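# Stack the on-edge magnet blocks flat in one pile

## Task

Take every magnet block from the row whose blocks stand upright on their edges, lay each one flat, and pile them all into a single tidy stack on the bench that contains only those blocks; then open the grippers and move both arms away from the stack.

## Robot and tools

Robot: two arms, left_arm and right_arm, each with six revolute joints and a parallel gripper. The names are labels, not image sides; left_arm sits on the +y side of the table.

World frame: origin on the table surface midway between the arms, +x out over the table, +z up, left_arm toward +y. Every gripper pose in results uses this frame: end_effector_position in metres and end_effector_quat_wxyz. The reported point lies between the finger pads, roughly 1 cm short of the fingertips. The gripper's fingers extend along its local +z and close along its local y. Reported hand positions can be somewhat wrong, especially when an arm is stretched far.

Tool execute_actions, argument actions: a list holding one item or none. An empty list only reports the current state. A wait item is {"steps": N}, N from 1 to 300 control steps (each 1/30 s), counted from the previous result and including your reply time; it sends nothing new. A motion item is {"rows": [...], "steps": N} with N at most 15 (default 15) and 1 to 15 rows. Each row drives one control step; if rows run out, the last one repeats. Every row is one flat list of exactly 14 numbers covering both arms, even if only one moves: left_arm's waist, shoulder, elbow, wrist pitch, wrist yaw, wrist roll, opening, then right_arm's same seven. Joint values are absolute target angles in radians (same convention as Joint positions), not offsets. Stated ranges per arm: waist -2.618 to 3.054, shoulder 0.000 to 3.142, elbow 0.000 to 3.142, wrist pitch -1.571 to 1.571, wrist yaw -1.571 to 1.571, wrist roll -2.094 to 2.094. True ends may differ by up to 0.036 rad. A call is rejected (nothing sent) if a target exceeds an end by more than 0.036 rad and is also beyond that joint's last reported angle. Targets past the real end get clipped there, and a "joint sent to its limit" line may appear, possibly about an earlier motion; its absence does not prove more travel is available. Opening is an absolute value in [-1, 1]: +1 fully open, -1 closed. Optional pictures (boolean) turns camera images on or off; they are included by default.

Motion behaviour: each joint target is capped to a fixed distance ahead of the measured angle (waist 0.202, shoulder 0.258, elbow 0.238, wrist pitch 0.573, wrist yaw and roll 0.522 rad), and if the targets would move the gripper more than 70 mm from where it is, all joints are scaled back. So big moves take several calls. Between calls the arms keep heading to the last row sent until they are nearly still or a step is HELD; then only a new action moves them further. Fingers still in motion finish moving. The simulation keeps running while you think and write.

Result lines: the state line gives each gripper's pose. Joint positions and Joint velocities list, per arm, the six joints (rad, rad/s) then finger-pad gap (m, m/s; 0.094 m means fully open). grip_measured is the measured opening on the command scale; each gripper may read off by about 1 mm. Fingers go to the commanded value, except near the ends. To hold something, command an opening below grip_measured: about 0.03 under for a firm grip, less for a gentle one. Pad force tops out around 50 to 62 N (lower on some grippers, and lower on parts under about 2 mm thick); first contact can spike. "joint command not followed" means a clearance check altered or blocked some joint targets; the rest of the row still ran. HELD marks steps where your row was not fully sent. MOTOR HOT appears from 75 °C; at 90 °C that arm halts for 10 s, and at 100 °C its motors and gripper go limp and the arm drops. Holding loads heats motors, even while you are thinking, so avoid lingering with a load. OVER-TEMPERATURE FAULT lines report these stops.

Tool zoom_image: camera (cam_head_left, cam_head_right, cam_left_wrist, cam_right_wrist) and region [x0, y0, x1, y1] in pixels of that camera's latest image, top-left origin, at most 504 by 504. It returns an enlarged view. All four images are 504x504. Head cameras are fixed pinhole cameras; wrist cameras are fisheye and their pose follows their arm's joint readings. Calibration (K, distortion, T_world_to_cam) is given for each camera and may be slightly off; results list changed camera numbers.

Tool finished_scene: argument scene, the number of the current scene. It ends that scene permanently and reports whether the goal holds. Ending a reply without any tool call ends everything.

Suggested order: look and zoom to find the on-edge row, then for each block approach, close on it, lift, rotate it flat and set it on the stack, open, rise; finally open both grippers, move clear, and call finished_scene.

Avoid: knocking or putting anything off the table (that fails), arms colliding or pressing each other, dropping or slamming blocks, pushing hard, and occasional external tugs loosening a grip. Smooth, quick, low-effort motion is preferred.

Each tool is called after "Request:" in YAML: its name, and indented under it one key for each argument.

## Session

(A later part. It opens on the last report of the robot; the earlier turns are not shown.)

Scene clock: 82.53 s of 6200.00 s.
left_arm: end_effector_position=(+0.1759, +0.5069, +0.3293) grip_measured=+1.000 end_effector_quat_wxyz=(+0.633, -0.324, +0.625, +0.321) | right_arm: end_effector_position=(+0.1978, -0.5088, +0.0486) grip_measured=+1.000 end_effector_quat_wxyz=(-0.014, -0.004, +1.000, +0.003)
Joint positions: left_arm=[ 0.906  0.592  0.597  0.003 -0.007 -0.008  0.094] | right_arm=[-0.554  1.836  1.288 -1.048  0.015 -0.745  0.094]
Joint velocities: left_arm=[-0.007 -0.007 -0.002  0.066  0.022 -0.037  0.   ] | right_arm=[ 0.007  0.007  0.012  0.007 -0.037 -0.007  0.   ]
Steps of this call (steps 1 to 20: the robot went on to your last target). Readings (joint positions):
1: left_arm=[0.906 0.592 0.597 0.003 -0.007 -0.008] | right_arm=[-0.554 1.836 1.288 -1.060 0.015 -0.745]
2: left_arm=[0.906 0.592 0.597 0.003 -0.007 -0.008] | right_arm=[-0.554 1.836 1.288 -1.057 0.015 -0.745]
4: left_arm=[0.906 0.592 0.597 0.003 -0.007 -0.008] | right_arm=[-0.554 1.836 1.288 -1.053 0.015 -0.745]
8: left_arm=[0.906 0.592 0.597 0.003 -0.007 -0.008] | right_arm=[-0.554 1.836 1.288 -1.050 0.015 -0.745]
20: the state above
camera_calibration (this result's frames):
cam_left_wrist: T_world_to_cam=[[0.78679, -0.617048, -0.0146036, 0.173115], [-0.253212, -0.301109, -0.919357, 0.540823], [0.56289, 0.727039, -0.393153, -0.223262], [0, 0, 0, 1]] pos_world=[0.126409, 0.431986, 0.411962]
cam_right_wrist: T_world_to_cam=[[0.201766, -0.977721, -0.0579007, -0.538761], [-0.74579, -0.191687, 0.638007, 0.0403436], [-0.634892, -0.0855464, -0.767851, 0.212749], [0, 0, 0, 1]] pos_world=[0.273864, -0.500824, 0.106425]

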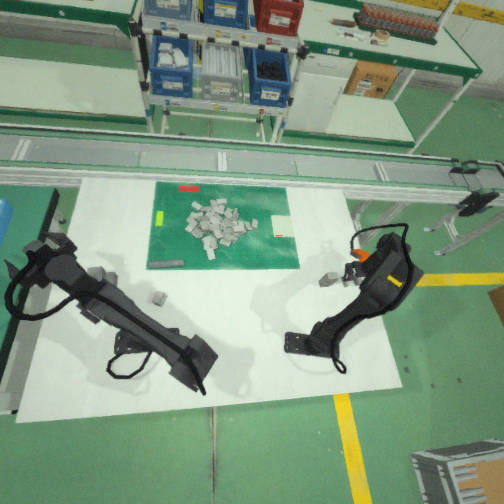

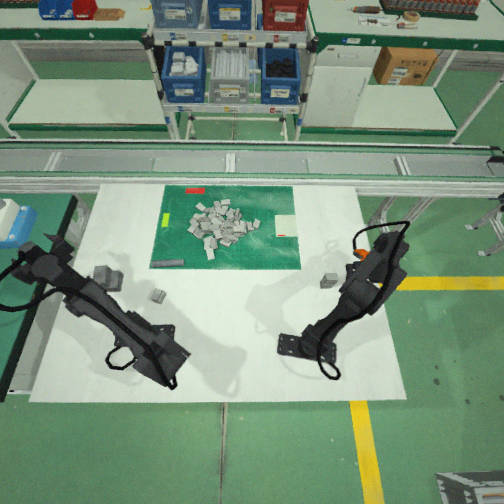

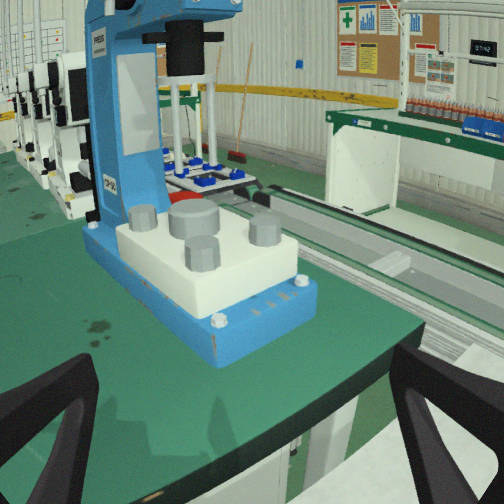

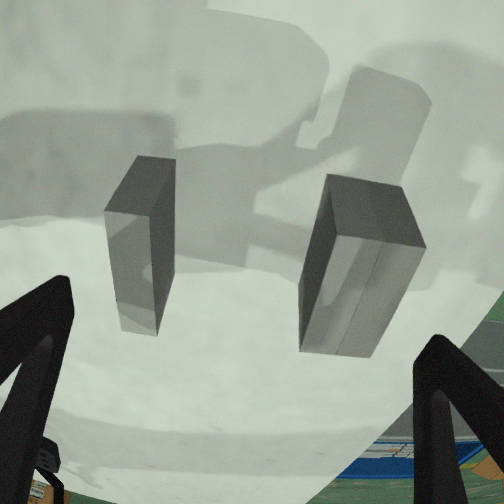

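Request:
execute_actions:
  actions:
    - {"rows":[[0.9,0.6,0.6,0,0,0,1,-0.55,1.84,1.175,-0.88,0,-0.75,1]]}
  pictures: false

Request:
execute_actions:
  actions:
    - {"rows":[[0.9,0.6,0.6,0,0,0,1,-0.55,1.84,1.175,-0.88,0,-0.75,0.9],[0.9,0.6,0.6,0,0,0,1,-0.55,1.84,1.175,-0.88,0,-0.75,0.8],[0.9,0.6,0.6,0,0,0,1,-0.55,1.84,1.175,-0.88,0,-0.75,0.7],[0.9,0.6,0.6,0,0,0,1,-0.55,1.84,1.175,-0.88,0,-0.75,0.6],[0.9,0.6,0.6,0,0,0,1,-0.55,1.84,1.175,-0.88,0,-0.75,0.5],[0.9,0.6,0.6,0,0,0,1,-0.55,1.84,1.175,-0.88,0,-0.75,0.4],[0.9,0.6,0.6,0,0,0,1,-0.55,1.84,1.175,-0.88,0,-0.75,0.3],[0.9,0.6,0.6,0,0,0,1,-0.55,1.84,1.175,-0.88,0,-0.75,0.2],[0.9,0.6,0.6,0,0,0,1,-0.55,1.84,1.175,-0.88,0,-0.75,0.1],[0.9,0.6,0.6,0,0,0,1,-0.55,1.84,1.175,-0.88,0,-0.75,0],[0.9,0.6,0.6,0,0,0,1,-0.55,1.84,1.175,-0.88,0,-0.75,-0.1],[0.9,0.6,0.6,0,0,0,1,-0.55,1.84,1.175,-0.88,0,-0.75,-0.2],[0.9,0.6,0.6,0,0,0,1,-0.55,1.84,1.175,-0.88,0,-0.75,-0.3],[0.9,0.6,0.6,0,0,0,1,-0.55,1.84,1.175,-0.88,0,-0.75,-0.4]]}

Request:
execute_actions:
  actions:
    - {"rows":[[0.9,0.6,0.6,0,0,0,1,-0.55,1.84,1.175,-0.88,0,-0.75,1]]}
  pictures: false

Request:
execute_actions:
  actions:
    - {"rows":[[0.9,0.6,0.6,0,0,0,1,-0.55,1.84,1.175,-0.88,0,0.82,1]]}
  pictures: false

Request:
execute_actions:
  actions:
    - {"steps":30}

Scene clock: 91.37 s of 6200.00 s.
left_arm: end_effector_position=(+0.1759, +0.5069, +0.3293) grip_measured=+1.000 end_effector_quat_wxyz=(+0.633, -0.324, +0.625, +0.321) | right_arm: end_effector_position=(+0.1990, -0.5097, +0.0222) grip_measured=+1.000 end_effector_quat_wxyz=(+0.002, -0.004, +1.000, -0.011)
Joint positions: left_arm=[ 0.906  0.592  0.597  0.003 -0.007 -0.008  0.094] | right_arm=[-0.554  1.839  1.179 -0.894  0.014 -0.745  0.094]
Joint velocities: left_arm=[-0.007 -0.002  0.017 -0.066  0.007 -0.022  0.   ] | right_arm=[-0.007  0.012 -0.007 -0.037 -0.022  0.007  0.   ]
Steps of this call (steps 1 to 15: the robot went on to your last target; steps 16 to 90: nothing new was sent; then 5.33 s passed at rest; steps 91 to 105: all 15 steps of this action). Readings (joint positions):
91: left_arm=[0.906 0.592 0.597 0.003 -0.007 -0.008] | right_arm=[-0.554 1.834 1.274 -1.026 0.014 -0.745]
92: left_arm=[0.906 0.592 0.597 0.003 -0.007 -0.008] | right_arm=[-0.554 1.831 1.249 -0.988 0.014 -0.745]
94: left_arm=[0.906 0.592 0.597 0.003 -0.007 -0.008] | right_arm=[-0.554 1.834 1.205 -0.949 0.014 -0.745]
98: left_arm=[0.906 0.592 0.597 0.003 -0.007 -0.008] | right_arm=[-0.554 1.839 1.179 -0.925 0.014 -0.745]
105: the state above

Scene clock: 91.87 s of 6200.00 s.
left_arm: end_effector_position=(+0.1759, +0.5069, +0.3293) grip_measured=+1.000 end_effector_quat_wxyz=(+0.633, -0.324, +0.625, +0.321) | right_arm: end_effector_position=(+0.2014, -0.5113, +0.0223) grip_measured=-0.323 end_effector_quat_wxyz=(+0.007, -0.004, +1.000, -0.014)
Joint positions: left_arm=[ 0.906  0.592  0.597  0.003 -0.007 -0.008  0.094] | right_arm=[-0.554  1.839  1.179 -0.882  0.012 -0.746  0.032]
Joint velocities: left_arm=[-0.002 -0.007 -0.002 -0.007 -0.007 -0.022  0.   ] | right_arm=[ 0.017  0.012 -0.002 -0.022 -0.007 -0.037 -0.001]
Steps of this call (steps 1 to 15: all 15 steps of this action). Readings (joint positions):
1: left_arm=[0.906 0.592 0.597 0.003 -0.007 -0.008] | right_arm=[-0.554 1.839 1.179 -0.892 0.014 -0.745]
2: left_arm=[0.906 0.592 0.597 0.003 -0.007 -0.008] | right_arm=[-0.554 1.839 1.179 -0.891 0.014 -0.745]
4: left_arm=[0.906 0.592 0.597 0.003 -0.007 -0.008] | right_arm=[-0.554 1.839 1.179 -0.890 0.014 -0.745]
8: left_arm=[0.906 0.592 0.597 0.003 -0.007 -0.008] | right_arm=[-0.554 1.839 1.179 -0.887 0.013 -0.745]
15: the state above
camera_calibration (this result's frames):
cam_left_wrist: T_world_to_cam=[[0.78679, -0.617048, -0.0146036, 0.173115], [-0.253212, -0.301109, -0.919357, 0.540823], [0.56289, 0.727039, -0.393153, -0.223262], [0, 0, 0, 1]] pos_world=[0.126409, 0.431986, 0.411962]
cam_right_wrist: T_world_to_cam=[[0.204086, -0.978838, -0.0150005, -0.545492], [-0.77252, -0.170443, 0.611688, 0.0761641], [-0.6013, -0.113249, -0.790957, 0.174207], [0, 0, 0, 1]] pos_world=[0.274916, -0.501238, 0.0830187]

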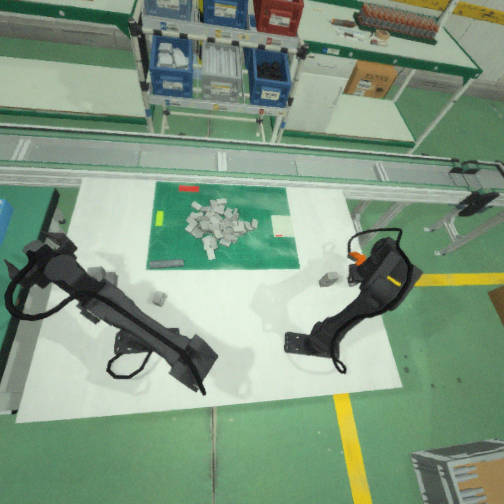

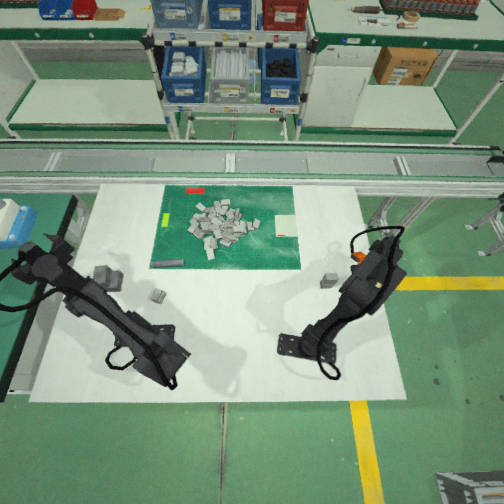

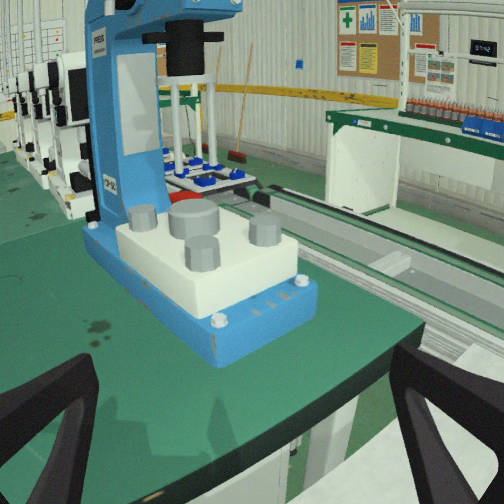

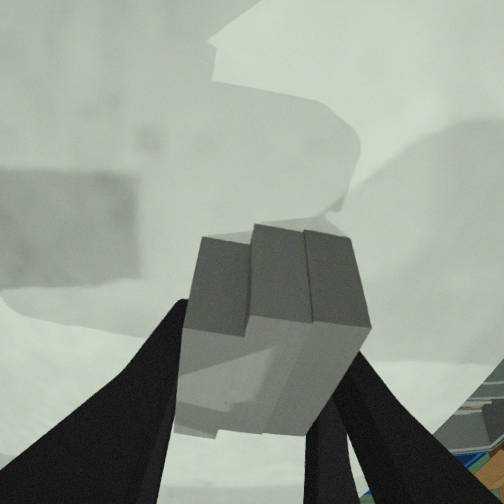

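Scene clock: 92.37 s of 6200.00 s.
left_arm: end_effector_position=(+0.1759, +0.5069, +0.3293) grip_measured=+1.000 end_effector_quat_wxyz=(+0.633, -0.324, +0.625, +0.321) | right_arm: end_effector_position=(+0.2015, -0.5114, +0.0223) grip_measured=+1.000 end_effector_quat_wxyz=(+0.007, -0.004, +1.000, -0.014)
Joint positions: left_arm=[ 0.906  0.592  0.597  0.003 -0.007 -0.008  0.094] | right_arm=[-0.554  1.839  1.179 -0.882  0.011 -0.746  0.094]
Joint velocities: left_arm=[ 0.012 -0.007  0.007  0.037 -0.007 -0.007  0.   ] | right_arm=[ 0.002 -0.012  0.002 -0.007 -0.022  0.007  0.   ]
Steps of this call (steps 1 to 15: all 15 steps of this action). Readings (joint positions):
1: left_arm=[0.906 0.592 0.597 0.003 -0.007 -0.008] | right_arm=[-0.554 1.839 1.179 -0.882 0.011 -0.746]
2: left_arm=[0.906 0.592 0.597 0.003 -0.007 -0.008] | right_arm=[-0.554 1.839 1.179 -0.882 0.011 -0.746]
4: left_arm=[0.906 0.592 0.597 0.003 -0.007 -0.008] | right_arm=[-0.554 1.839 1.179 -0.882 0.011 -0.746]
8: left_arm=[0.906 0.592 0.597 0.003 -0.007 -0.008] | right_arm=[-0.554 1.839 1.179 -0.882 0.011 -0.746]
15: the state above

Scene clock: 92.87 s of 6200.00 s.
left_arm: end_effector_position=(+0.1759, +0.5069, +0.3293) grip_measured=+1.000 end_effector_quat_wxyz=(+0.633, -0.324, +0.625, +0.321) | right_arm: end_effector_position=(+0.2018, -0.5111, +0.0223) grip_measured=+1.000 end_effector_quat_wxyz=(+0.015, +0.622, +0.783, -0.006)
Joint positions: left_arm=[ 0.906  0.592  0.597  0.003 -0.007 -0.008  0.094] | right_arm=[-0.554  1.839  1.179 -0.882  0.009  0.605  0.094]
Joint velocities: left_arm=[-0.017  0.002 -0.007 -0.051 -0.037 -0.022  0.   ] | right_arm=[ 0.007 -0.017 -0.002  0.007 -0.037  1.341  0.   ]
Steps of this call (steps 1 to 15: all 15 steps of this action). Readings (joint positions):
1: left_arm=[0.906 0.592 0.597 0.003 -0.007 -0.008] | right_arm=[-0.554 1.839 1.179 -0.882 0.011 -0.676]
2: left_arm=[0.906 0.592 0.597 0.003 -0.007 -0.008] | right_arm=[-0.554 1.839 1.179 -0.882 0.011 -0.576]
4: left_arm=[0.906 0.592 0.597 0.003 -0.007 -0.008] | right_arm=[-0.554 1.839 1.179 -0.882 0.011 -0.380]
8: left_arm=[0.906 0.592 0.597 0.003 -0.007 -0.008] | right_arm=[-0.554 1.839 1.179 -0.882 0.011 0.011]
15: the state above

Scene clock: 93.87 s of 6200.00 s.
left_arm: end_effector_position=(+0.1759, +0.5069, +0.3293) grip_measured=+1.000 end_effector_quat_wxyz=(+0.633, -0.324, +0.625, +0.321) | right_arm: end_effector_position=(+0.2022, -0.5106, +0.0223) grip_measured=+1.000 end_effector_quat_wxyz=(+0.015, +0.700, +0.714, -0.002)
Joint positions: left_arm=[ 0.906  0.592  0.597  0.003 -0.007 -0.008  0.094] | right_arm=[-0.554  1.839  1.179 -0.882  0.006  0.814  0.094]
Joint velocities: left_arm=[ 0.002 -0.002 -0.017 -0.007 -0.022  0.022  0.   ] | right_arm=[-0.002  0.002  0.017  0.022  0.037  0.051  0.   ]
Steps of this call (steps 1 to 30: the robot went on to your last target). Readings (joint positions):
1: left_arm=[0.906 0.592 0.597 0.003 -0.007 -0.008] | right_arm=[-0.554 1.839 1.179 -0.882 0.009 0.647]
2: left_arm=[0.906 0.592 0.597 0.003 -0.007 -0.008] | right_arm=[-0.554 1.839 1.179 -0.882 0.009 0.681]
4: left_arm=[0.906 0.592 0.597 0.003 -0.007 -0.008] | right_arm=[-0.554 1.839 1.179 -0.882 0.008 0.730]
8: left_arm=[0.906 0.592 0.597 0.003 -0.007 -0.008] | right_arm=[-0.554 1.839 1.179 -0.882 0.007 0.780]
30: the state above
All arms were judged still, so your last target was given up. Only a new action makes them travel on or press farther. Fingers that are still opening or closing keep moving.
camera_calibration (this result's frames):
cam_left_wrist: T_world_to_cam=[[0.78679, -0.617048, -0.0146036, 0.173115], [-0.253212, -0.301109, -0.919357, 0.540823], [0.56289, 0.727039, -0.393153, -0.223262], [0, 0, 0, 1]] pos_world=[0.126409, 0.431986, 0.411962]
cam_right_wrist: T_world_to_cam=[[-0.974788, -0.215341, -0.0584537, 0.0842065], [-0.207252, 0.776725, 0.594765, 0.446635], [-0.0826749, 0.591884, -0.801772, 0.430199], [0, 0, 0, 1]] pos_world=[0.210216, -0.583408, 0.0842011]

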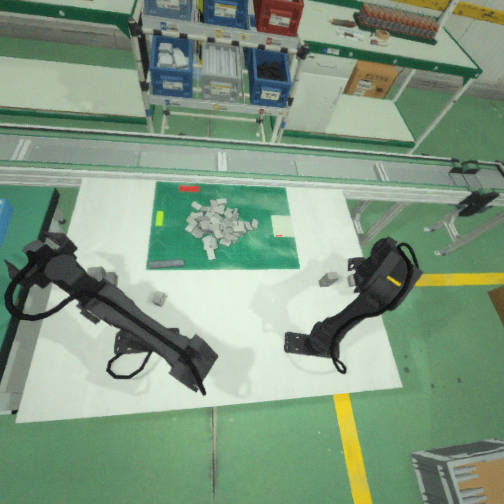

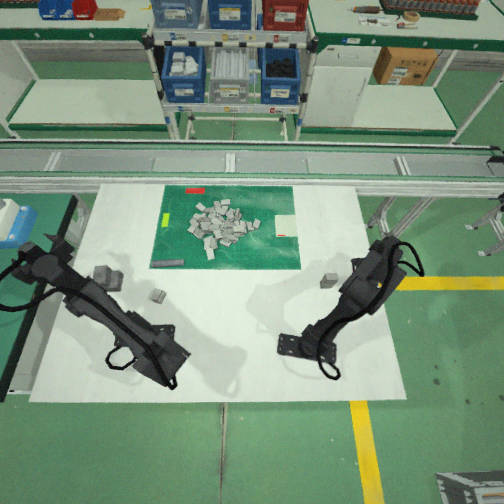

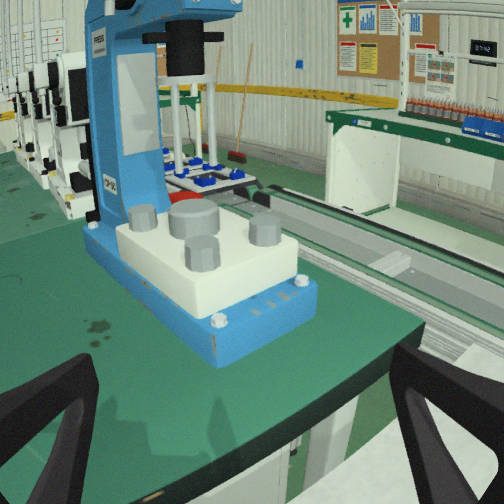

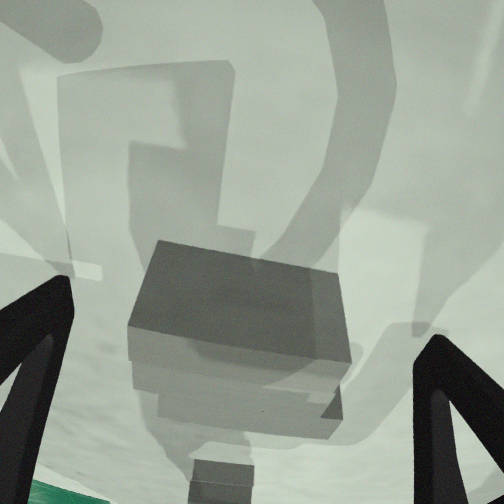

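Grip, lift, pitch up while high, swing.

Request:
execute_actions:
  actions:
    - {"rows":[[0.9,0.6,0.6,0,0,0,1,-0.55,1.84,1.175,-0.88,0,0.82,-0.4]]}
  pictures: false

Request:
execute_actions:
  actions:
    - {"rows":[[0.9,0.6,0.6,0,0,0,1,-0.55,1.82,1.4,-1.14,0,0.82,-0.4]],"steps":10}
  pictures: false

Request:
execute_actions:
  actions:
    - {"rows":[[0.9,0.6,0.6,0,0,0,1,-0.55,1.8,1.7,-1.4,0,0,-0.4]]}
  pictures: false

Request:
execute_actions:
  actions:
    - {"rows":[[0.9,0.6,0.6,0,0,0,1,1.42,1.8,1.7,0.2,0,0,-0.4]]}
  pictures: false

Request:
execute_actions:
  actions:
    - {"steps":70}
  pictures: false

Request:
execute_actions:
  actions:
    - {"rows":[[0.9,0.6,0.6,0,0,0,1,1.42,2.0,1.3,0.85,0,0,-0.4]]}
  pictures: false

Request:
execute_actions:
  actions:
    - {"rows":[[0.9,0.6,0.6,0,0,0,1,1.42,2.2,1.04,1.3,0,0,-0.4]]}
  pictures: false

Request:
execute_actions:
  actions:
    - {"rows":[[0.9,0.6,0.6,0,0,0,1,1.42,2.33,1.02,1.38,0,0,-0.4]]}
  pictures: false

Request:
execute_actions:
  actions:
    - {"steps":20}

Scene clock: 101.40 s of 6200.00 s.
left_arm: end_effector_position=(+0.1759, +0.5069, +0.3293) grip_measured=+1.000 end_effector_quat_wxyz=(+0.633, -0.324, +0.625, +0.321) | right_arm: end_effector_position=(+0.2030, -0.5106, +0.0223) grip_measured=-0.102 end_effector_quat_wxyz=(+0.016, +0.701, +0.713, -0.001)
Joint positions: left_arm=[ 0.906  0.592  0.597  0.003 -0.007 -0.008  0.094] | right_arm=[-0.554  1.839  1.179 -0.879  0.003  0.816  0.042]
Joint velocities: left_arm=[ 0.002 -0.002  0.002  0.007 -0.051  0.007  0.   ] | right_arm=[ 0.002 -0.017 -0.017 -0.007  0.007 -0.022  0.   ]
Steps of this call (steps 1 to 90: nothing new was sent; then 4.03 s passed at rest; steps 91 to 105: all 15 steps of this action). Readings (joint positions):
91: left_arm=[0.906 0.592 0.597 0.003 -0.007 -0.008] | right_arm=[-0.554 1.839 1.179 -0.882 0.006 0.814]
92: left_arm=[0.906 0.592 0.597 0.003 -0.007 -0.008] | right_arm=[-0.554 1.839 1.179 -0.882 0.006 0.815]
94: left_arm=[0.906 0.592 0.597 0.003 -0.007 -0.008] | right_arm=[-0.554 1.839 1.179 -0.880 0.003 0.815]
98: left_arm=[0.906 0.592 0.597 0.003 -0.007 -0.008] | right_arm=[-0.554 1.839 1.179 -0.879 0.003 0.816]
105: the state above

Scene clock: 101.73 s of 6200.00 s.
left_arm: end_effector_position=(+0.1759, +0.5069, +0.3293) grip_measured=+1.000 end_effector_quat_wxyz=(+0.633, -0.324, +0.625, +0.321) | right_arm: end_effector_position=(+0.2168, -0.5231, +0.0765) grip_measured=-0.102 end_effector_quat_wxyz=(+0.025, +0.701, +0.713, -0.000)
Joint positions: left_arm=[ 0.906  0.592  0.597  0.003 -0.007 -0.008  0.094] | right_arm=[-0.554  1.827  1.39  -1.083  0.003  0.816  0.042]
Joint velocities: left_arm=[ 0.027  0.002 -0.002 -0.051 -0.081 -0.066  0.   ] | right_arm=[-0.002  0.002  0.007 -0.388 -0.051  0.007 -0.001]
Steps of this call (steps 1 to 10: all 10 steps of this action). Readings (joint positions):
1: left_arm=[0.906 0.592 0.597 0.003 -0.007 -0.008] | right_arm=[-0.554 1.843 1.207 -0.916 0.003 0.816]
2: left_arm=[0.906 0.592 0.597 0.003 -0.007 -0.008] | right_arm=[-0.554 1.855 1.256 -0.984 0.003 0.816]
4: left_arm=[0.906 0.592 0.597 0.003 -0.007 -0.008] | right_arm=[-0.554 1.852 1.335 -1.041 0.003 0.816]
8: left_arm=[0.906 0.592 0.597 0.003 -0.007 -0.008] | right_arm=[-0.554 1.828 1.390 -1.064 0.003 0.816]
10: the state above

Scene clock: 102.23 s of 6200.00 s.
left_arm: end_effector_position=(+0.1759, +0.5069, +0.3293) grip_measured=+1.000 end_effector_quat_wxyz=(+0.633, -0.324, +0.625, +0.321) | right_arm: end_effector_position=(+0.2196, -0.5256, +0.1613) grip_measured=-0.102 end_effector_quat_wxyz=(+0.038, +0.380, +0.924, -0.015)
Joint positions: left_arm=[ 0.906  0.592  0.597  0.003 -0.007 -0.008  0.094] | right_arm=[-0.554  1.802  1.695 -1.382  0.002  0.043  0.042]
Joint velocities: left_arm=[-0.007 -0.002  0.012  0.022 -0.007  0.007  0.   ] | right_arm=[-0.027 -0.002 -0.002 -0.11  -0.051 -0.198 -0.   ]
Steps of this call (steps 1 to 15: all 15 steps of this action). Readings (joint positions):
1: left_arm=[0.906 0.592 0.597 0.003 -0.007 -0.008] | right_arm=[-0.554 1.833 1.418 -1.132 0.003 0.745]
2: left_arm=[0.906 0.592 0.597 0.003 -0.007 -0.008] | right_arm=[-0.554 1.847 1.476 -1.211 0.003 0.647]
4: left_arm=[0.906 0.592 0.597 0.003 -0.007 -0.008] | right_arm=[-0.554 1.847 1.590 -1.291 0.002 0.453]
8: left_arm=[0.906 0.592 0.597 0.003 -0.007 -0.008] | right_arm=[-0.554 1.802 1.692 -1.316 0.002 0.188]
15: the state above

Scene clock: 102.73 s of 6200.00 s.
left_arm: end_effector_position=(+0.1759, +0.5069, +0.3293) grip_measured=+1.000 end_effector_quat_wxyz=(+0.633, -0.324, +0.625, +0.321) | right_arm: end_effector_position=(+0.4539, -0.4289, +0.2314) grip_measured=-0.102 end_effector_quat_wxyz=(+0.387, +0.134, +0.911, -0.056)
Joint positions: left_arm=[ 0.906  0.592  0.597  0.003 -0.007 -0.008  0.094] | right_arm=[-0.087  1.815  1.691 -0.643  0.015  0.017  0.042]
Joint velocities: left_arm=[-0.027  0.002 -0.007  0.037  0.007  0.022  0.   ] | right_arm=[ 0.94   0.017  0.002  1.385  0.037 -0.037 -0.001]
Steps of this call (steps 1 to 15: all 15 steps of this action). Readings (joint positions):
1: left_arm=[0.906 0.592 0.597 0.003 -0.007 -0.008] | right_arm=[-0.545 1.802 1.693 -1.366 0.007 0.039]
2: left_arm=[0.906 0.592 0.597 0.003 -0.007 -0.008] | right_arm=[-0.527 1.802 1.691 -1.326 0.017 0.037]
4: left_arm=[0.906 0.592 0.597 0.003 -0.007 -0.008] | right_arm=[-0.467 1.807 1.691 -1.213 0.019 0.032]
8: left_arm=[0.906 0.592 0.597 0.003 -0.007 -0.008] | right_arm=[-0.327 1.811 1.691 -0.990 0.018 0.024]
15: the state above

Scene clock: 105.07 s of 6200.00 s.
left_arm: end_effector_position=(+0.1759, +0.5069, +0.3293) grip_measured=+1.000 end_effector_quat_wxyz=(+0.633, -0.324, +0.625, +0.321) | right_arm: end_effector_position=(+0.1488, +0.2623, +0.4029) grip_measured=-0.101 end_effector_quat_wxyz=(+0.574, -0.411, +0.575, +0.413)
Joint positions: left_arm=[ 0.906  0.592  0.597  0.003 -0.007 -0.008  0.094] | right_arm=[ 1.421  1.819  1.691  0.128 -0.006  0.003  0.042]
Joint velocities: left_arm=[-0.007 -0.012 -0.012  0.007 -0.037  0.022  0.   ] | right_arm=[ 0.022  0.002  0.002 -0.007  0.022 -0.081  0.   ]
Steps of this call (steps 1 to 70: the robot went on to your last target). Readings (joint positions):
1: left_arm=[0.906 0.592 0.597 0.003 -0.007 -0.008] | right_arm=[-0.054 1.816 1.691 -0.597 0.015 0.016]
2: left_arm=[0.906 0.592 0.597 0.003 -0.007 -0.008] | right_arm=[-0.021 1.816 1.691 -0.553 0.014 0.016]
4: left_arm=[0.906 0.592 0.597 0.003 -0.007 -0.008] | right_arm=[0.045 1.817 1.691 -0.465 0.013 0.015]
8: left_arm=[0.906 0.592 0.597 0.003 -0.007 -0.008] | right_arm=[0.174 1.819 1.691 -0.299 0.012 0.013]
70: the state above

Scene clock: 105.57 s of 6200.00 s.
left_arm: end_effector_position=(+0.1759, +0.5069, +0.3293) grip_measured=+1.000 end_effector_quat_wxyz=(+0.633, -0.324, +0.625, +0.321) | right_arm: end_effector_position=(+0.1548, +0.2797, +0.1649) grip_measured=-0.101 end_effector_quat_wxyz=(+0.520, -0.446, +0.625, +0.375)
Joint positions: left_arm=[ 0.906  0.592  0.597  0.003 -0.007 -0.008  0.094] | right_arm=[ 1.421  2.078  1.248  0.652 -0.006  0.003  0.042]
Joint velocities: left_arm=[-0.022 -0.002 -0.022 -0.007 -0.022 -0.066  0.   ] | right_arm=[ 0.012 -0.11  -0.007  0.432 -0.051  0.022 -0.   ]
Steps of this call (steps 1 to 15: all 15 steps of this action). Readings (joint positions):
1: left_arm=[0.906 0.592 0.597 0.003 -0.007 -0.008] | right_arm=[1.421 1.827 1.667 0.178 -0.006 0.003]
2: left_arm=[0.906 0.592 0.597 0.003 -0.007 -0.008] | right_arm=[1.421 1.836 1.626 0.282 -0.006 0.003]
4: left_arm=[0.906 0.592 0.597 0.003 -0.007 -0.008] | right_arm=[1.421 1.877 1.532 0.470 -0.006 0.003]
8: left_arm=[0.906 0.592 0.597 0.003 -0.007 -0.008] | right_arm=[1.421 1.990 1.331 0.657 -0.006 0.003]
15: the state above

Scene clock: 106.07 s of 6200.00 s.
left_arm: end_effector_position=(+0.1759, +0.5069, +0.3293) grip_measured=+1.000 end_effector_quat_wxyz=(+0.633, -0.324, +0.625, +0.321) | right_arm: end_effector_position=(+0.1449, +0.2510, +0.1104) grip_measured=-0.101 end_effector_quat_wxyz=(+0.566, -0.417, +0.583, +0.407)
Joint positions: left_arm=[ 0.906  0.592  0.597  0.003 -0.007 -0.008  0.094] | right_arm=[ 1.421  2.235  1.017  1.19  -0.006  0.003  0.042]
Joint velocities: left_arm=[-0.002 -0.017 -0.012 -0.007 -0.022 -0.007  0.   ] | right_arm=[-0.012 -0.061  0.022  0.344 -0.051  0.007 -0.001]
Steps of this call (steps 1 to 15: all 15 steps of this action). Readings (joint positions):
1: left_arm=[0.906 0.592 0.597 0.003 -0.007 -0.008] | right_arm=[1.421 2.087 1.221 0.727 -0.006 0.003]
2: left_arm=[0.906 0.592 0.597 0.003 -0.007 -0.008] | right_arm=[1.421 2.098 1.174 0.870 -0.006 0.003]
4: left_arm=[0.906 0.592 0.597 0.003 -0.007 -0.008] | right_arm=[1.421 2.141 1.097 1.044 -0.006 0.003]
8: left_arm=[0.906 0.592 0.597 0.003 -0.007 -0.008] | right_arm=[1.421 2.227 1.027 1.124 -0.006 0.003]
15: the state above

Scene clock: 106.57 s of 6200.00 s.
left_arm: end_effector_position=(+0.1759, +0.5069, +0.3293) grip_measured=+1.000 end_effector_quat_wxyz=(+0.633, -0.324, +0.625, +0.321) | right_arm: end_effector_position=(+0.1443, +0.2493, +0.0749) grip_measured=-0.101 end_effector_quat_wxyz=(+0.566, -0.417, +0.584, +0.407)
Joint positions: left_arm=[ 0.906  0.592  0.597  0.003 -0.007 -0.008  0.094] | right_arm=[ 1.421  2.352  1.018  1.304 -0.006  0.003  0.042]
Joint velocities: left_arm=[ 0.002  0.002 -0.022 -0.007 -0.022 -0.007  0.   ] | right_arm=[ 0.002  0.012  0.022  0.022  0.022  0.022 -0.   ]
Steps of this call (steps 1 to 15: all 15 steps of this action). Readings (joint positions):
1: left_arm=[0.906 0.592 0.597 0.003 -0.007 -0.008] | right_arm=[1.421 2.243 1.017 1.214 -0.006 0.003]
2: left_arm=[0.906 0.592 0.597 0.003 -0.007 -0.008] | right_arm=[1.421 2.260 1.018 1.258 -0.006 0.003]
4: left_arm=[0.906 0.592 0.597 0.003 -0.007 -0.008] | right_arm=[1.421 2.298 1.018 1.298 -0.006 0.003]
8: left_arm=[0.906 0.592 0.597 0.003 -0.007 -0.008] | right_arm=[1.421 2.348 1.018 1.292 -0.006 0.003]
15: the state above

Scene clock: 107.23 s of 6200.00 s.
left_arm: end_effector_position=(+0.1759, +0.5069, +0.3293) grip_measured=+1.000 end_effector_quat_wxyz=(+0.633, -0.324, +0.625, +0.321) | right_arm: end_effector_position=(+0.1443, +0.2493, +0.0759) grip_measured=-0.101 end_effector_quat_wxyz=(+0.567, -0.416, +0.583, +0.408)
Joint positions: left_arm=[ 0.906  0.592  0.597  0.003 -0.007 -0.008  0.094] | right_arm=[ 1.421  2.352  1.018  1.308 -0.006  0.003  0.042]
Joint velocities: left_arm=[-0.022 -0.002 -0.017 -0.037  0.007  0.037  0.   ] | right_arm=[-0.017  0.012  0.007  0.022 -0.081  0.022  0.001]
Steps of this call (steps 1 to 15: the robot went on to your last target; steps 16 to 20: nothing new was sent). Readings (joint positions):
1: left_arm=[0.906 0.592 0.597 0.003 -0.007 -0.008] | right_arm=[1.421 2.352 1.018 1.305 -0.006 0.003]
2: left_arm=[0.906 0.592 0.597 0.003 -0.007 -0.008] | right_arm=[1.421 2.352 1.018 1.306 -0.006 0.003]
4: left_arm=[0.906 0.592 0.597 0.003 -0.007 -0.008] | right_arm=[1.421 2.352 1.018 1.307 -0.006 0.003]
8: left_arm=[0.906 0.592 0.597 0.003 -0.007 -0.008] | right_arm=[1.421 2.352 1.018 1.308 -0.006 0.003]
20: the state above
All arms were judged still, so your last target was given up. Only a new action makes them travel on or press farther. Fingers that are still opening or closing keep moving.
camera_calibration (this result's frames):
cam_left_wrist: T_world_to_cam=[[0.78679, -0.617048, -0.0146036, 0.173115], [-0.253212, -0.301109, -0.919357, 0.540823], [0.56289, 0.727039, -0.393153, -0.223262], [0, 0, 0, 1]] pos_world=[0.126409, 0.431986, 0.411962]
cam_right_wrist: T_world_to_cam=[[0.944655, -0.26685, 0.190837, -0.0884702], [-0.0349282, -0.660203, -0.750275, 0.247891], [0.326202, 0.702085, -0.632984, -0.0806591], [0, 0, 0, 1]] pos_world=[0.118543, 0.19668, 0.151814]

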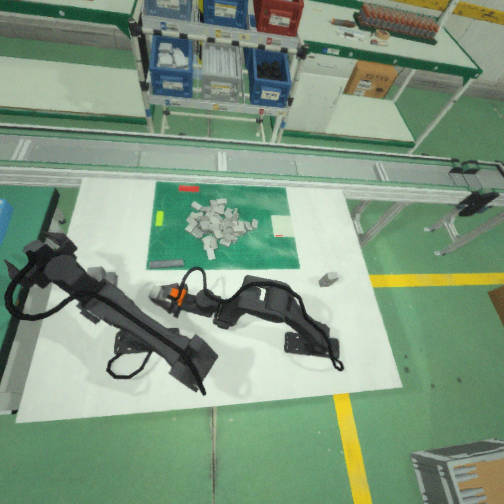

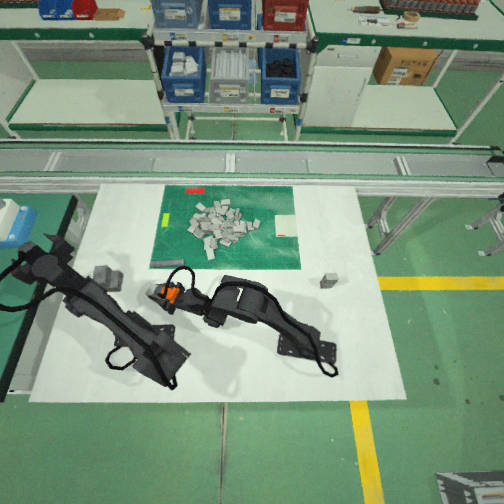

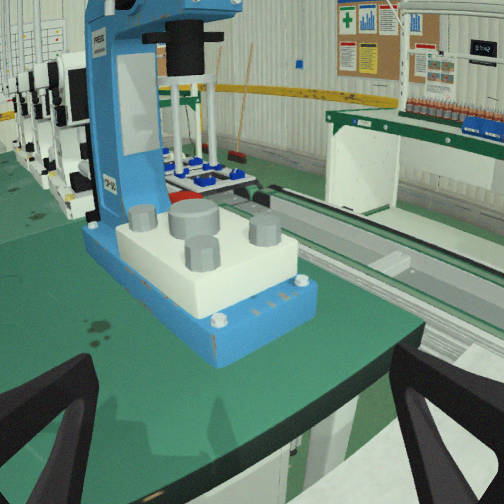

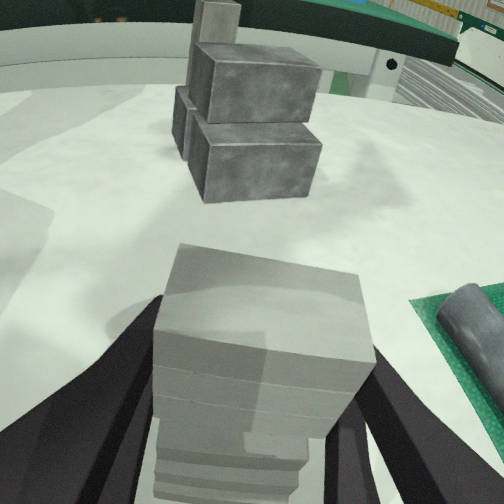

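Request:
execute_actions:
  actions:
    - {"rows":[[0.9,0.6,0.6,0,0,0,1,1.425,2.33,0.985,1.42,0,0,-0.4],[0.9,0.6,0.6,0,0,0,1,1.425,2.33,0.985,1.42,0,0,-0.4],[0.9,0.6,0.6,0,0,0,1,1.425,2.33,0.985,1.42,0,0,-0.4],[0.9,0.6,0.6,0,0,0,1,1.425,2.33,0.985,1.42,0,0,-0.4],[0.9,0.6,0.6,0,0,0,1,1.425,2.33,0.985,1.42,0,0,-0.4],[0.9,0.6,0.6,0,0,0,1,1.425,2.33,0.985,1.42,0,0,-0.4],[0.9,0.6,0.6,0,0,0,1,1.425,2.38,0.985,1.45,0,0,-0.4]]}
  pictures: false

Request:
execute_actions:
  actions:
    - {"steps":20}

Scene clock: 111.33 s of 6200.00 s.
left_arm: end_effector_position=(+0.1759, +0.5069, +0.3293) grip_measured=+1.000 end_effector_quat_wxyz=(+0.633, -0.324, +0.625, +0.321) | right_arm: end_effector_position=(+0.1414, +0.2410, +0.0628) grip_measured=-0.101 end_effector_quat_wxyz=(+0.567, -0.416, +0.582, +0.408)
Joint positions: left_arm=[ 0.906  0.592  0.597  0.003 -0.007 -0.008  0.094] | right_arm=[ 1.421  2.386  0.986  1.376 -0.006  0.003  0.042]
Joint velocities: left_arm=[ 0.007  0.002 -0.007 -0.022  0.007  0.022  0.   ] | right_arm=[-0.012 -0.007  0.012  0.007 -0.022  0.051 -0.001]
Steps of this call (steps 1 to 90: nothing new was sent; then 0.60 s passed at rest; steps 91 to 105: all 15 steps of this action). Readings (joint positions):
91: left_arm=[0.906 0.592 0.597 0.003 -0.007 -0.008] | right_arm=[1.421 2.352 1.015 1.312 -0.006 0.003]
92: left_arm=[0.906 0.592 0.597 0.003 -0.007 -0.008] | right_arm=[1.421 2.352 1.007 1.323 -0.006 0.003]
94: left_arm=[0.906 0.592 0.597 0.003 -0.007 -0.008] | right_arm=[1.421 2.352 0.994 1.335 -0.006 0.003]
98: left_arm=[0.906 0.592 0.597 0.003 -0.007 -0.008] | right_arm=[1.421 2.362 0.986 1.355 -0.006 0.003]
105: the state above

Scene clock: 112.00 s of 6200.00 s.
left_arm: end_effector_position=(+0.1759, +0.5069, +0.3293) grip_measured=+1.000 end_effector_quat_wxyz=(+0.633, -0.324, +0.625, +0.321) | right_arm: end_effector_position=(+0.1414, +0.2410, +0.0633) grip_measured=-0.101 end_effector_quat_wxyz=(+0.568, -0.415, +0.581, +0.408)
Joint positions: left_arm=[ 0.906  0.592  0.597  0.003 -0.007 -0.008  0.094] | right_arm=[ 1.421  2.386  0.986  1.378 -0.006  0.003  0.042]
Joint velocities: left_arm=[ 0.002 -0.046 -0.007 -0.037 -0.007 -0.051  0.   ] | right_arm=[-0.002  0.017  0.002 -0.022 -0.007 -0.022 -0.   ]
Steps of this call (steps 1 to 15: the robot went on to your last target; steps 16 to 20: nothing new was sent). Readings (joint positions):
1: left_arm=[0.906 0.592 0.597 0.003 -0.007 -0.008] | right_arm=[1.421 2.386 0.986 1.377 -0.006 0.003]
2: left_arm=[0.906 0.592 0.597 0.003 -0.007 -0.008] | right_arm=[1.421 2.386 0.986 1.377 -0.006 0.003]
4: left_arm=[0.906 0.592 0.597 0.003 -0.007 -0.008] | right_arm=[1.421 2.386 0.986 1.378 -0.006 0.003]
8: left_arm=[0.906 0.592 0.597 0.003 -0.007 -0.008] | right_arm=[1.421 2.386 0.986 1.378 -0.006 0.003]
20: the state above
All arms were judged still, so your last target was given up. Only a new action makes them travel on or press farther. Fingers that are still opening or closing keep moving.
camera_calibration (this result's frames):
cam_left_wrist: T_world_to_cam=[[0.78679, -0.617048, -0.0146036, 0.173115], [-0.253212, -0.301109, -0.919357, 0.540823], [0.56289, 0.727039, -0.393153, -0.223262], [0, 0, 0, 1]] pos_world=[0.126409, 0.431986, 0.411962]
cam_right_wrist: T_world_to_cam=[[0.944258, -0.267545, 0.191822, -0.0854203], [-0.0333422, -0.657408, -0.752797, 0.232196], [0.327512, 0.704439, -0.629683, -0.082822], [0, 0, 0, 1]] pos_world=[0.115526, 0.188136, 0.13903]

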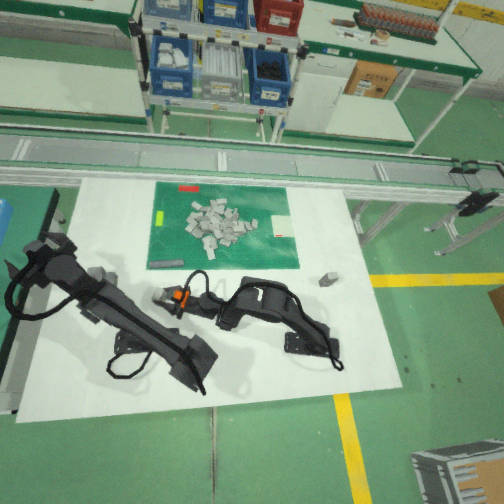

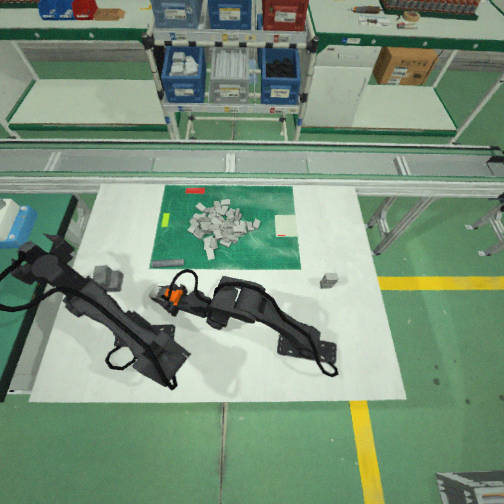

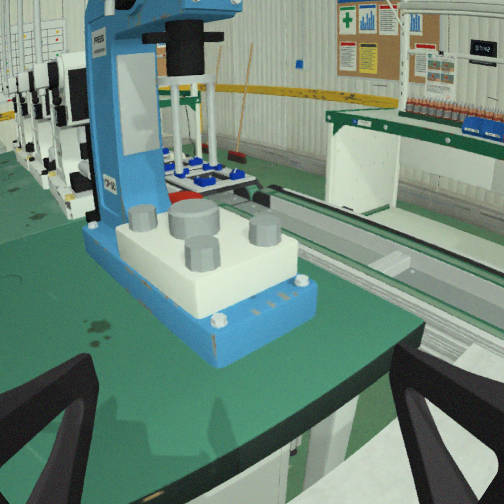

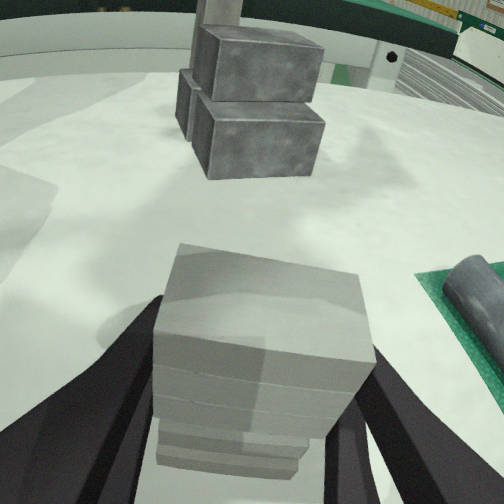

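Request:
execute_actions:
  actions:
    - {"rows":[[0.9,0.6,0.6,0,0,0,1,1.425,2.40,0.985,1.47,0,0,-0.4]]}
  pictures: false

Request:
execute_actions:
  actions:
    - {"rows":[[0.9,0.6,0.6,0,0,0,1,1.425,2.40,0.985,1.44,0,0,0.3]]}
  pictures: false

Request:
execute_actions:
  actions:
    - {"rows":[[0.9,0.6,0.6,0,0,0,1,1.425,2.2,0.985,1.2,0,0,1]]}

Request:
execute_actions:
  actions:
    - {"rows":[[0.9,0.6,0.6,0,0,0,1,0.3,1.2,1.0,0,0,0,1]]}
  pictures: false

Request:
execute_actions:
  actions:
    - {"steps":30}
  pictures: false

Request:
execute_actions:
  actions:
    - {"rows":[[-0.14,1.12,1.0,-1.45,0,0.24,1,0.3,1.2,1.0,0,0,0,1]]}
  pictures: false

Request:
execute_actions:
  actions:
    - {"steps":40}

Scene clock: 120.20 s of 6200.00 s.
left_arm: end_effector_position=(+0.1759, +0.5069, +0.3293) grip_measured=+1.000 end_effector_quat_wxyz=(+0.633, -0.324, +0.625, +0.321) | right_arm: end_effector_position=(+0.1412, +0.2404, +0.0617) grip_measured=-0.101 end_effector_quat_wxyz=(+0.571, -0.413, +0.578, +0.411)
Joint positions: left_arm=[ 0.906  0.592  0.597  0.003 -0.007 -0.008  0.094] | right_arm=[ 1.421  2.4    0.986  1.403 -0.006  0.003  0.042]
Joint velocities: left_arm=[-0.017  0.017  0.002 -0.051  0.007  0.022  0.   ] | right_arm=[ 0.027  0.002 -0.012  0.007  0.037  0.007  0.002]
Steps of this call (steps 1 to 90: nothing new was sent; then 4.70 s passed at rest; steps 91 to 105: all 15 steps of this action). Readings (joint positions):
91: left_arm=[0.906 0.592 0.597 0.003 -0.007 -0.008] | right_arm=[1.421 2.387 0.986 1.381 -0.006 0.003]
92: left_arm=[0.906 0.592 0.597 0.003 -0.007 -0.008] | right_arm=[1.421 2.390 0.986 1.388 -0.006 0.003]
94: left_arm=[0.906 0.592 0.597 0.003 -0.007 -0.008] | right_arm=[1.421 2.397 0.986 1.396 -0.006 0.003]
98: left_arm=[0.906 0.592 0.597 0.003 -0.007 -0.008] | right_arm=[1.421 2.400 0.986 1.403 -0.006 0.003]
105: the state above

Scene clock: 120.70 s of 6200.00 s.
left_arm: end_effector_position=(+0.1759, +0.5069, +0.3293) grip_measured=+1.000 end_effector_quat_wxyz=(+0.633, -0.324, +0.625, +0.321) | right_arm: end_effector_position=(+0.1412, +0.2403, +0.0701) grip_measured=+0.298 end_effector_quat_wxyz=(+0.581, -0.406, +0.568, +0.417)
Joint positions: left_arm=[ 0.906  0.592  0.597  0.003 -0.007 -0.008  0.094] | right_arm=[ 1.421  2.4    0.986  1.437 -0.006  0.003  0.061]
Joint velocities: left_arm=[ 0.007 -0.002  0.002  0.037  0.022  0.051  0.   ] | right_arm=[ 0.002 -0.007  0.002 -0.022 -0.007  0.037  0.001]
Steps of this call (steps 1 to 15: all 15 steps of this action). Readings (joint positions):
1: left_arm=[0.906 0.592 0.597 0.003 -0.007 -0.008] | right_arm=[1.421 2.400 0.986 1.404 -0.006 0.003]
2: left_arm=[0.906 0.592 0.597 0.003 -0.007 -0.008] | right_arm=[1.421 2.400 0.986 1.408 -0.006 0.003]
4: left_arm=[0.906 0.592 0.597 0.003 -0.007 -0.008] | right_arm=[1.421 2.400 0.986 1.423 -0.006 0.003]
8: left_arm=[0.906 0.592 0.597 0.003 -0.007 -0.008] | right_arm=[1.421 2.400 0.986 1.433 -0.006 0.003]
15: the state above

Scene clock: 121.20 s of 6200.00 s.
left_arm: end_effector_position=(+0.1759, +0.5069, +0.3293) grip_measured=+1.000 end_effector_quat_wxyz=(+0.633, -0.324, +0.625, +0.321) | right_arm: end_effector_position=(+0.1426, +0.2443, +0.1320) grip_measured=+1.000 end_effector_quat_wxyz=(+0.581, -0.407, +0.569, +0.417)
Joint positions: left_arm=[ 0.906  0.592  0.597  0.003 -0.007 -0.008  0.094] | right_arm=[ 1.421  2.188  0.983  1.228 -0.006  0.003  0.094]
Joint velocities: left_arm=[-0.012  0.017  0.002 -0.037 -0.037  0.081  0.   ] | right_arm=[-0.022 -0.012 -0.002 -0.051  0.037 -0.022  0.   ]
Steps of this call (steps 1 to 15: all 15 steps of this action). Readings (joint positions):
1: left_arm=[0.906 0.592 0.597 0.003 -0.007 -0.008] | right_arm=[1.421 2.380 0.984 1.403 -0.006 0.003]
2: left_arm=[0.906 0.592 0.597 0.003 -0.007 -0.008] | right_arm=[1.421 2.341 0.975 1.334 -0.006 0.003]
4: left_arm=[0.906 0.592 0.597 0.003 -0.007 -0.008] | right_arm=[1.421 2.264 0.973 1.275 -0.006 0.003]
8: left_arm=[0.906 0.592 0.597 0.003 -0.007 -0.008] | right_arm=[1.421 2.187 0.983 1.271 -0.006 0.003]
15: the state above
camera_calibration (this result's frames):
cam_left_wrist: T_world_to_cam=[[0.786788, -0.617042, -0.0149847, 0.173238], [-0.253495, -0.300905, -0.919346, 0.540766], [0.562766, 0.727128, -0.393166, -0.223281], [0, 0, 0, 1]] pos_world=[0.126435, 0.431968, 0.41196]
cam_right_wrist: T_world_to_cam=[[0.941537, -0.275406, 0.194059, -0.0967606], [-0.0225385, -0.626197, -0.779339, 0.280347], [0.336154, 0.729403, -0.595795, -0.0540614], [0, 0, 0, 1]] pos_world=[0.115595, 0.188337, 0.205053]

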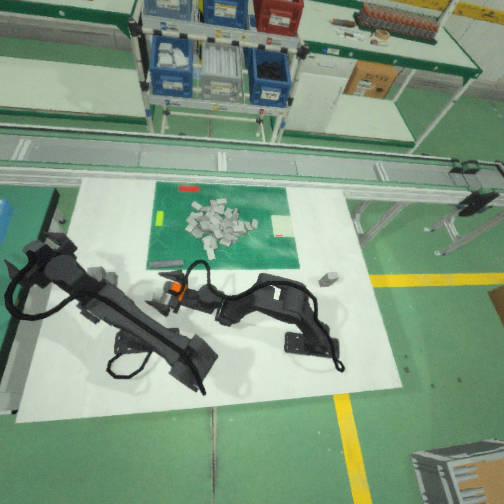

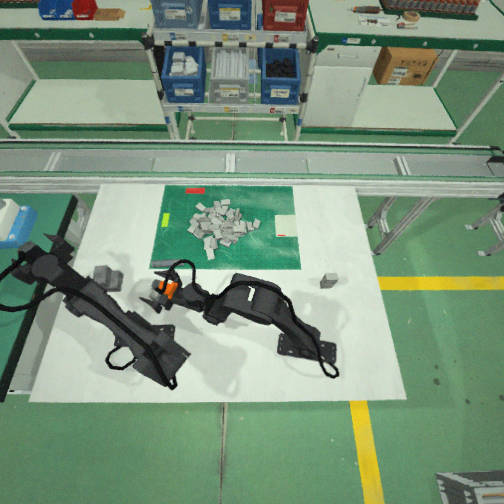

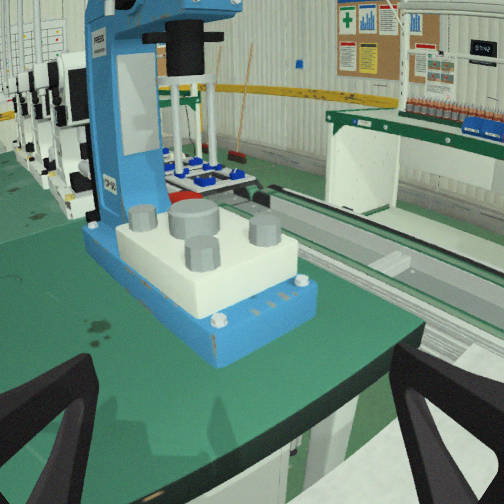

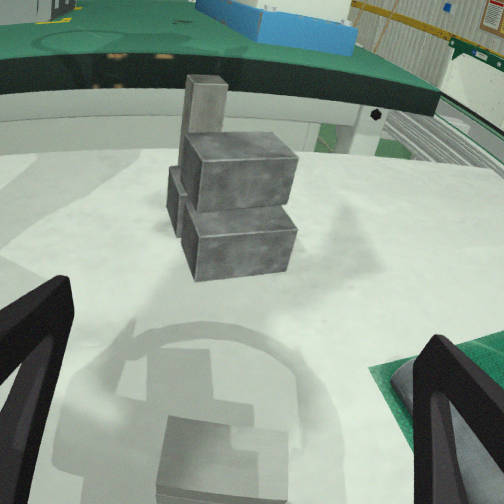

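Scene clock: 121.70 s of 6200.00 s.
left_arm: end_effector_position=(+0.1759, +0.5069, +0.3293) grip_measured=+1.000 end_effector_quat_wxyz=(+0.633, -0.324, +0.625, +0.321) | right_arm: end_effector_position=(+0.3493, -0.0178, +0.2779) grip_measured=+1.000 end_effector_quat_wxyz=(+0.606, -0.232, +0.736, +0.193)
Joint positions: left_arm=[ 0.906  0.592  0.597  0.003 -0.007 -0.008  0.094] | right_arm=[ 0.789  1.439  0.98   0.265 -0.007  0.001  0.094]
Joint velocities: left_arm=[ 0.002  0.012  0.007  0.051 -0.037 -0.022  0.   ] | right_arm=[-1.331 -1.487 -0.007 -1.033  0.022  0.007  0.   ]
Steps of this call (steps 1 to 15: all 15 steps of this action). Readings (joint positions):
1: left_arm=[0.906 0.592 0.597 0.003 -0.007 -0.008] | right_arm=[1.410 2.169 0.983 1.179 -0.012 0.002]
2: left_arm=[0.906 0.592 0.597 0.003 -0.007 -0.008] | right_arm=[1.391 2.131 0.980 1.080 -0.018 0.001]
4: left_arm=[0.906 0.592 0.597 0.003 -0.007 -0.008] | right_arm=[1.320 2.038 0.980 0.918 -0.019 0.001]
8: left_arm=[0.906 0.592 0.597 0.003 -0.007 -0.008] | right_arm=[1.134 1.818 0.980 0.634 -0.016 0.001]
15: the state above

Scene clock: 122.70 s of 6200.00 s.
left_arm: end_effector_position=(+0.1759, +0.5069, +0.3293) grip_measured=+1.000 end_effector_quat_wxyz=(+0.633, -0.324, +0.625, +0.321) | right_arm: end_effector_position=(+0.3780, -0.2461, +0.3289) grip_measured=+1.000 end_effector_quat_wxyz=(+0.639, -0.037, +0.768, +0.031)
Joint positions: left_arm=[ 0.906  0.592  0.597  0.003 -0.007 -0.008  0.094] | right_arm=[0.291 1.199 0.998 0.018 0.011 0.001 0.094]
Joint velocities: left_arm=[-0.012 -0.002 -0.002  0.037 -0.022 -0.007  0.   ] | right_arm=[ 0.017 -0.007 -0.017 -0.095  0.022 -0.022  0.   ]
Steps of this call (steps 1 to 30: the robot went on to your last target). Readings (joint positions):
1: left_arm=[0.906 0.592 0.597 0.003 -0.007 -0.008] | right_arm=[0.741 1.388 0.980 0.236 -0.006 0.001]
2: left_arm=[0.906 0.592 0.597 0.003 -0.007 -0.008] | right_arm=[0.690 1.339 0.980 0.210 -0.006 0.001]
4: left_arm=[0.906 0.592 0.597 0.003 -0.007 -0.008] | right_arm=[0.574 1.257 0.985 0.163 -0.007 0.001]
8: left_arm=[0.906 0.592 0.597 0.003 -0.007 -0.008] | right_arm=[0.326 1.199 0.998 0.111 0.006 0.001]
30: the state above

Scene clock: 123.20 s of 6200.00 s.
left_arm: end_effector_position=(+0.2297, +0.3011, +0.1366) grip_measured=+1.000 end_effector_quat_wxyz=(+0.135, +0.036, +0.990, +0.027) | right_arm: end_effector_position=(+0.3780, -0.2460, +0.3288) grip_measured=+1.000 end_effector_quat_wxyz=(+0.638, -0.038, +0.768, +0.031)
Joint positions: left_arm=[ 0.102  1.136  0.966 -1.125 -0.006  0.21   0.094] | right_arm=[0.291 1.199 0.998 0.017 0.01  0.001 0.094]
Joint velocities: left_arm=[-1.971  0.002  0.037 -2.029 -0.037  0.051  0.   ] | right_arm=[-0.002 -0.002 -0.002  0.022 -0.007 -0.022  0.   ]
Steps of this call (steps 1 to 15: all 15 steps of this action). Readings (joint positions):
1: left_arm=[0.879 0.618 0.635 -0.074 -0.021 0.023] | right_arm=[0.291 1.199 0.998 0.018 0.011 0.001]
2: left_arm=[0.813 0.688 0.714 -0.193 -0.025 0.065] | right_arm=[0.291 1.199 0.998 0.017 0.011 0.001]
4: left_arm=[0.672 0.862 0.876 -0.383 -0.020 0.123] | right_arm=[0.291 1.199 0.998 0.017 0.010 0.001]
8: left_arm=[0.475 1.069 0.965 -0.607 -0.011 0.170] | right_arm=[0.291 1.199 0.998 0.017 0.010 0.001]
15: the state above

Scene clock: 124.53 s of 6200.00 s.
left_arm: end_effector_position=(+0.1543, +0.2530, +0.1275) grip_measured=+1.000 end_effector_quat_wxyz=(-0.019, +0.165, +0.986, -0.004) | right_arm: end_effector_position=(+0.3779, -0.2460, +0.3288) grip_measured=+1.000 end_effector_quat_wxyz=(+0.638, -0.038, +0.768, +0.031)
Joint positions: left_arm=[-0.135  1.136  0.966 -1.439  0.005  0.232  0.094] | right_arm=[0.291 1.199 0.998 0.017 0.01  0.001 0.094]
Joint velocities: left_arm=[-0.002 -0.012  0.002 -0.037 -0.007 -0.022  0.   ] | right_arm=[ 0.007 -0.002 -0.007  0.081  0.051  0.022  0.   ]
Steps of this call (steps 1 to 30: the robot went on to your last target; steps 31 to 40: nothing new was sent). Readings (joint positions):
1: left_arm=[0.031 1.136 0.966 -1.190 -0.005 0.214] | right_arm=[0.291 1.199 0.998 0.017 0.010 0.001]
2: left_arm=[-0.039 1.136 0.966 -1.243 -0.002 0.218] | right_arm=[0.291 1.199 0.998 0.017 0.010 0.001]
4: left_arm=[-0.121 1.136 0.966 -1.320 0.008 0.225] | right_arm=[0.291 1.199 0.998 0.017 0.010 0.001]
8: left_arm=[-0.135 1.136 0.966 -1.398 0.007 0.229] | right_arm=[0.291 1.199 0.998 0.017 0.010 0.001]
40: the state above
All arms were judged still, so your last target was given up. Only a new action makes them travel on or press farther. Fingers that are still opening or closing keep moving.
camera_calibration (this result's frames):
cam_left_wrist: T_world_to_cam=[[-0.344846, -0.936987, 0.0559961, 0.277006], [-0.837728, 0.334129, 0.431938, 0.0305254], [-0.42343, 0.102043, -0.900163, 0.269054], [0, 0, 0, 1]] pos_world=[0.235022, 0.221897, 0.213497]
cam_right_wrist: T_world_to_cam=[[0.175846, -0.967035, 0.184179, -0.369102], [-0.726144, -0.253746, -0.639006, 0.443431], [0.664675, -0.021374, -0.746827, 0.0824529], [0, 0, 0, 1]] pos_world=[0.332095, -0.242653, 0.412914]

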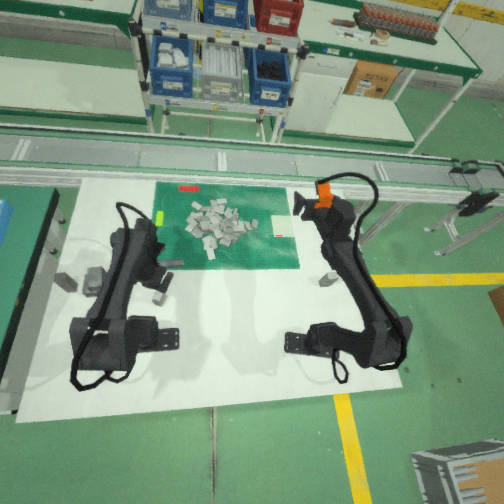

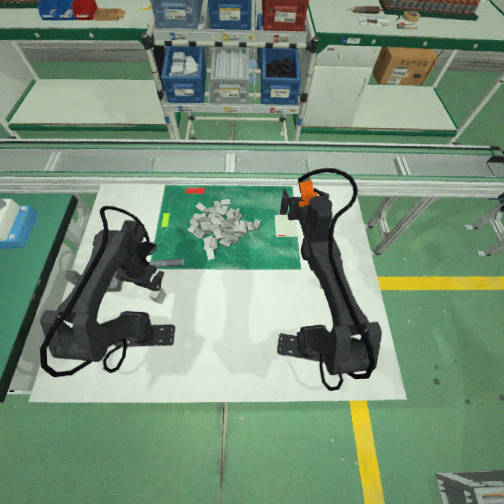

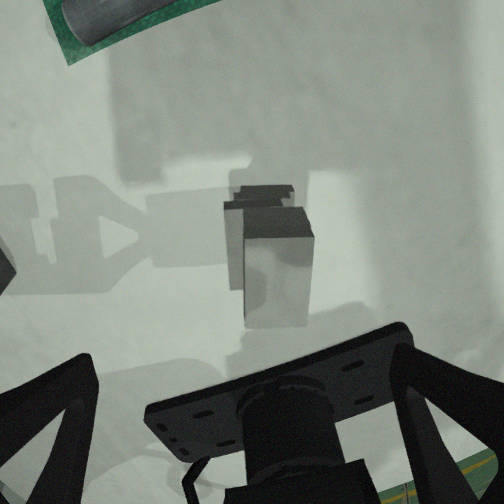

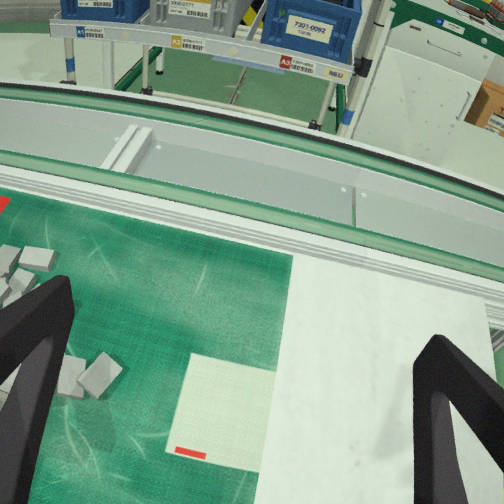

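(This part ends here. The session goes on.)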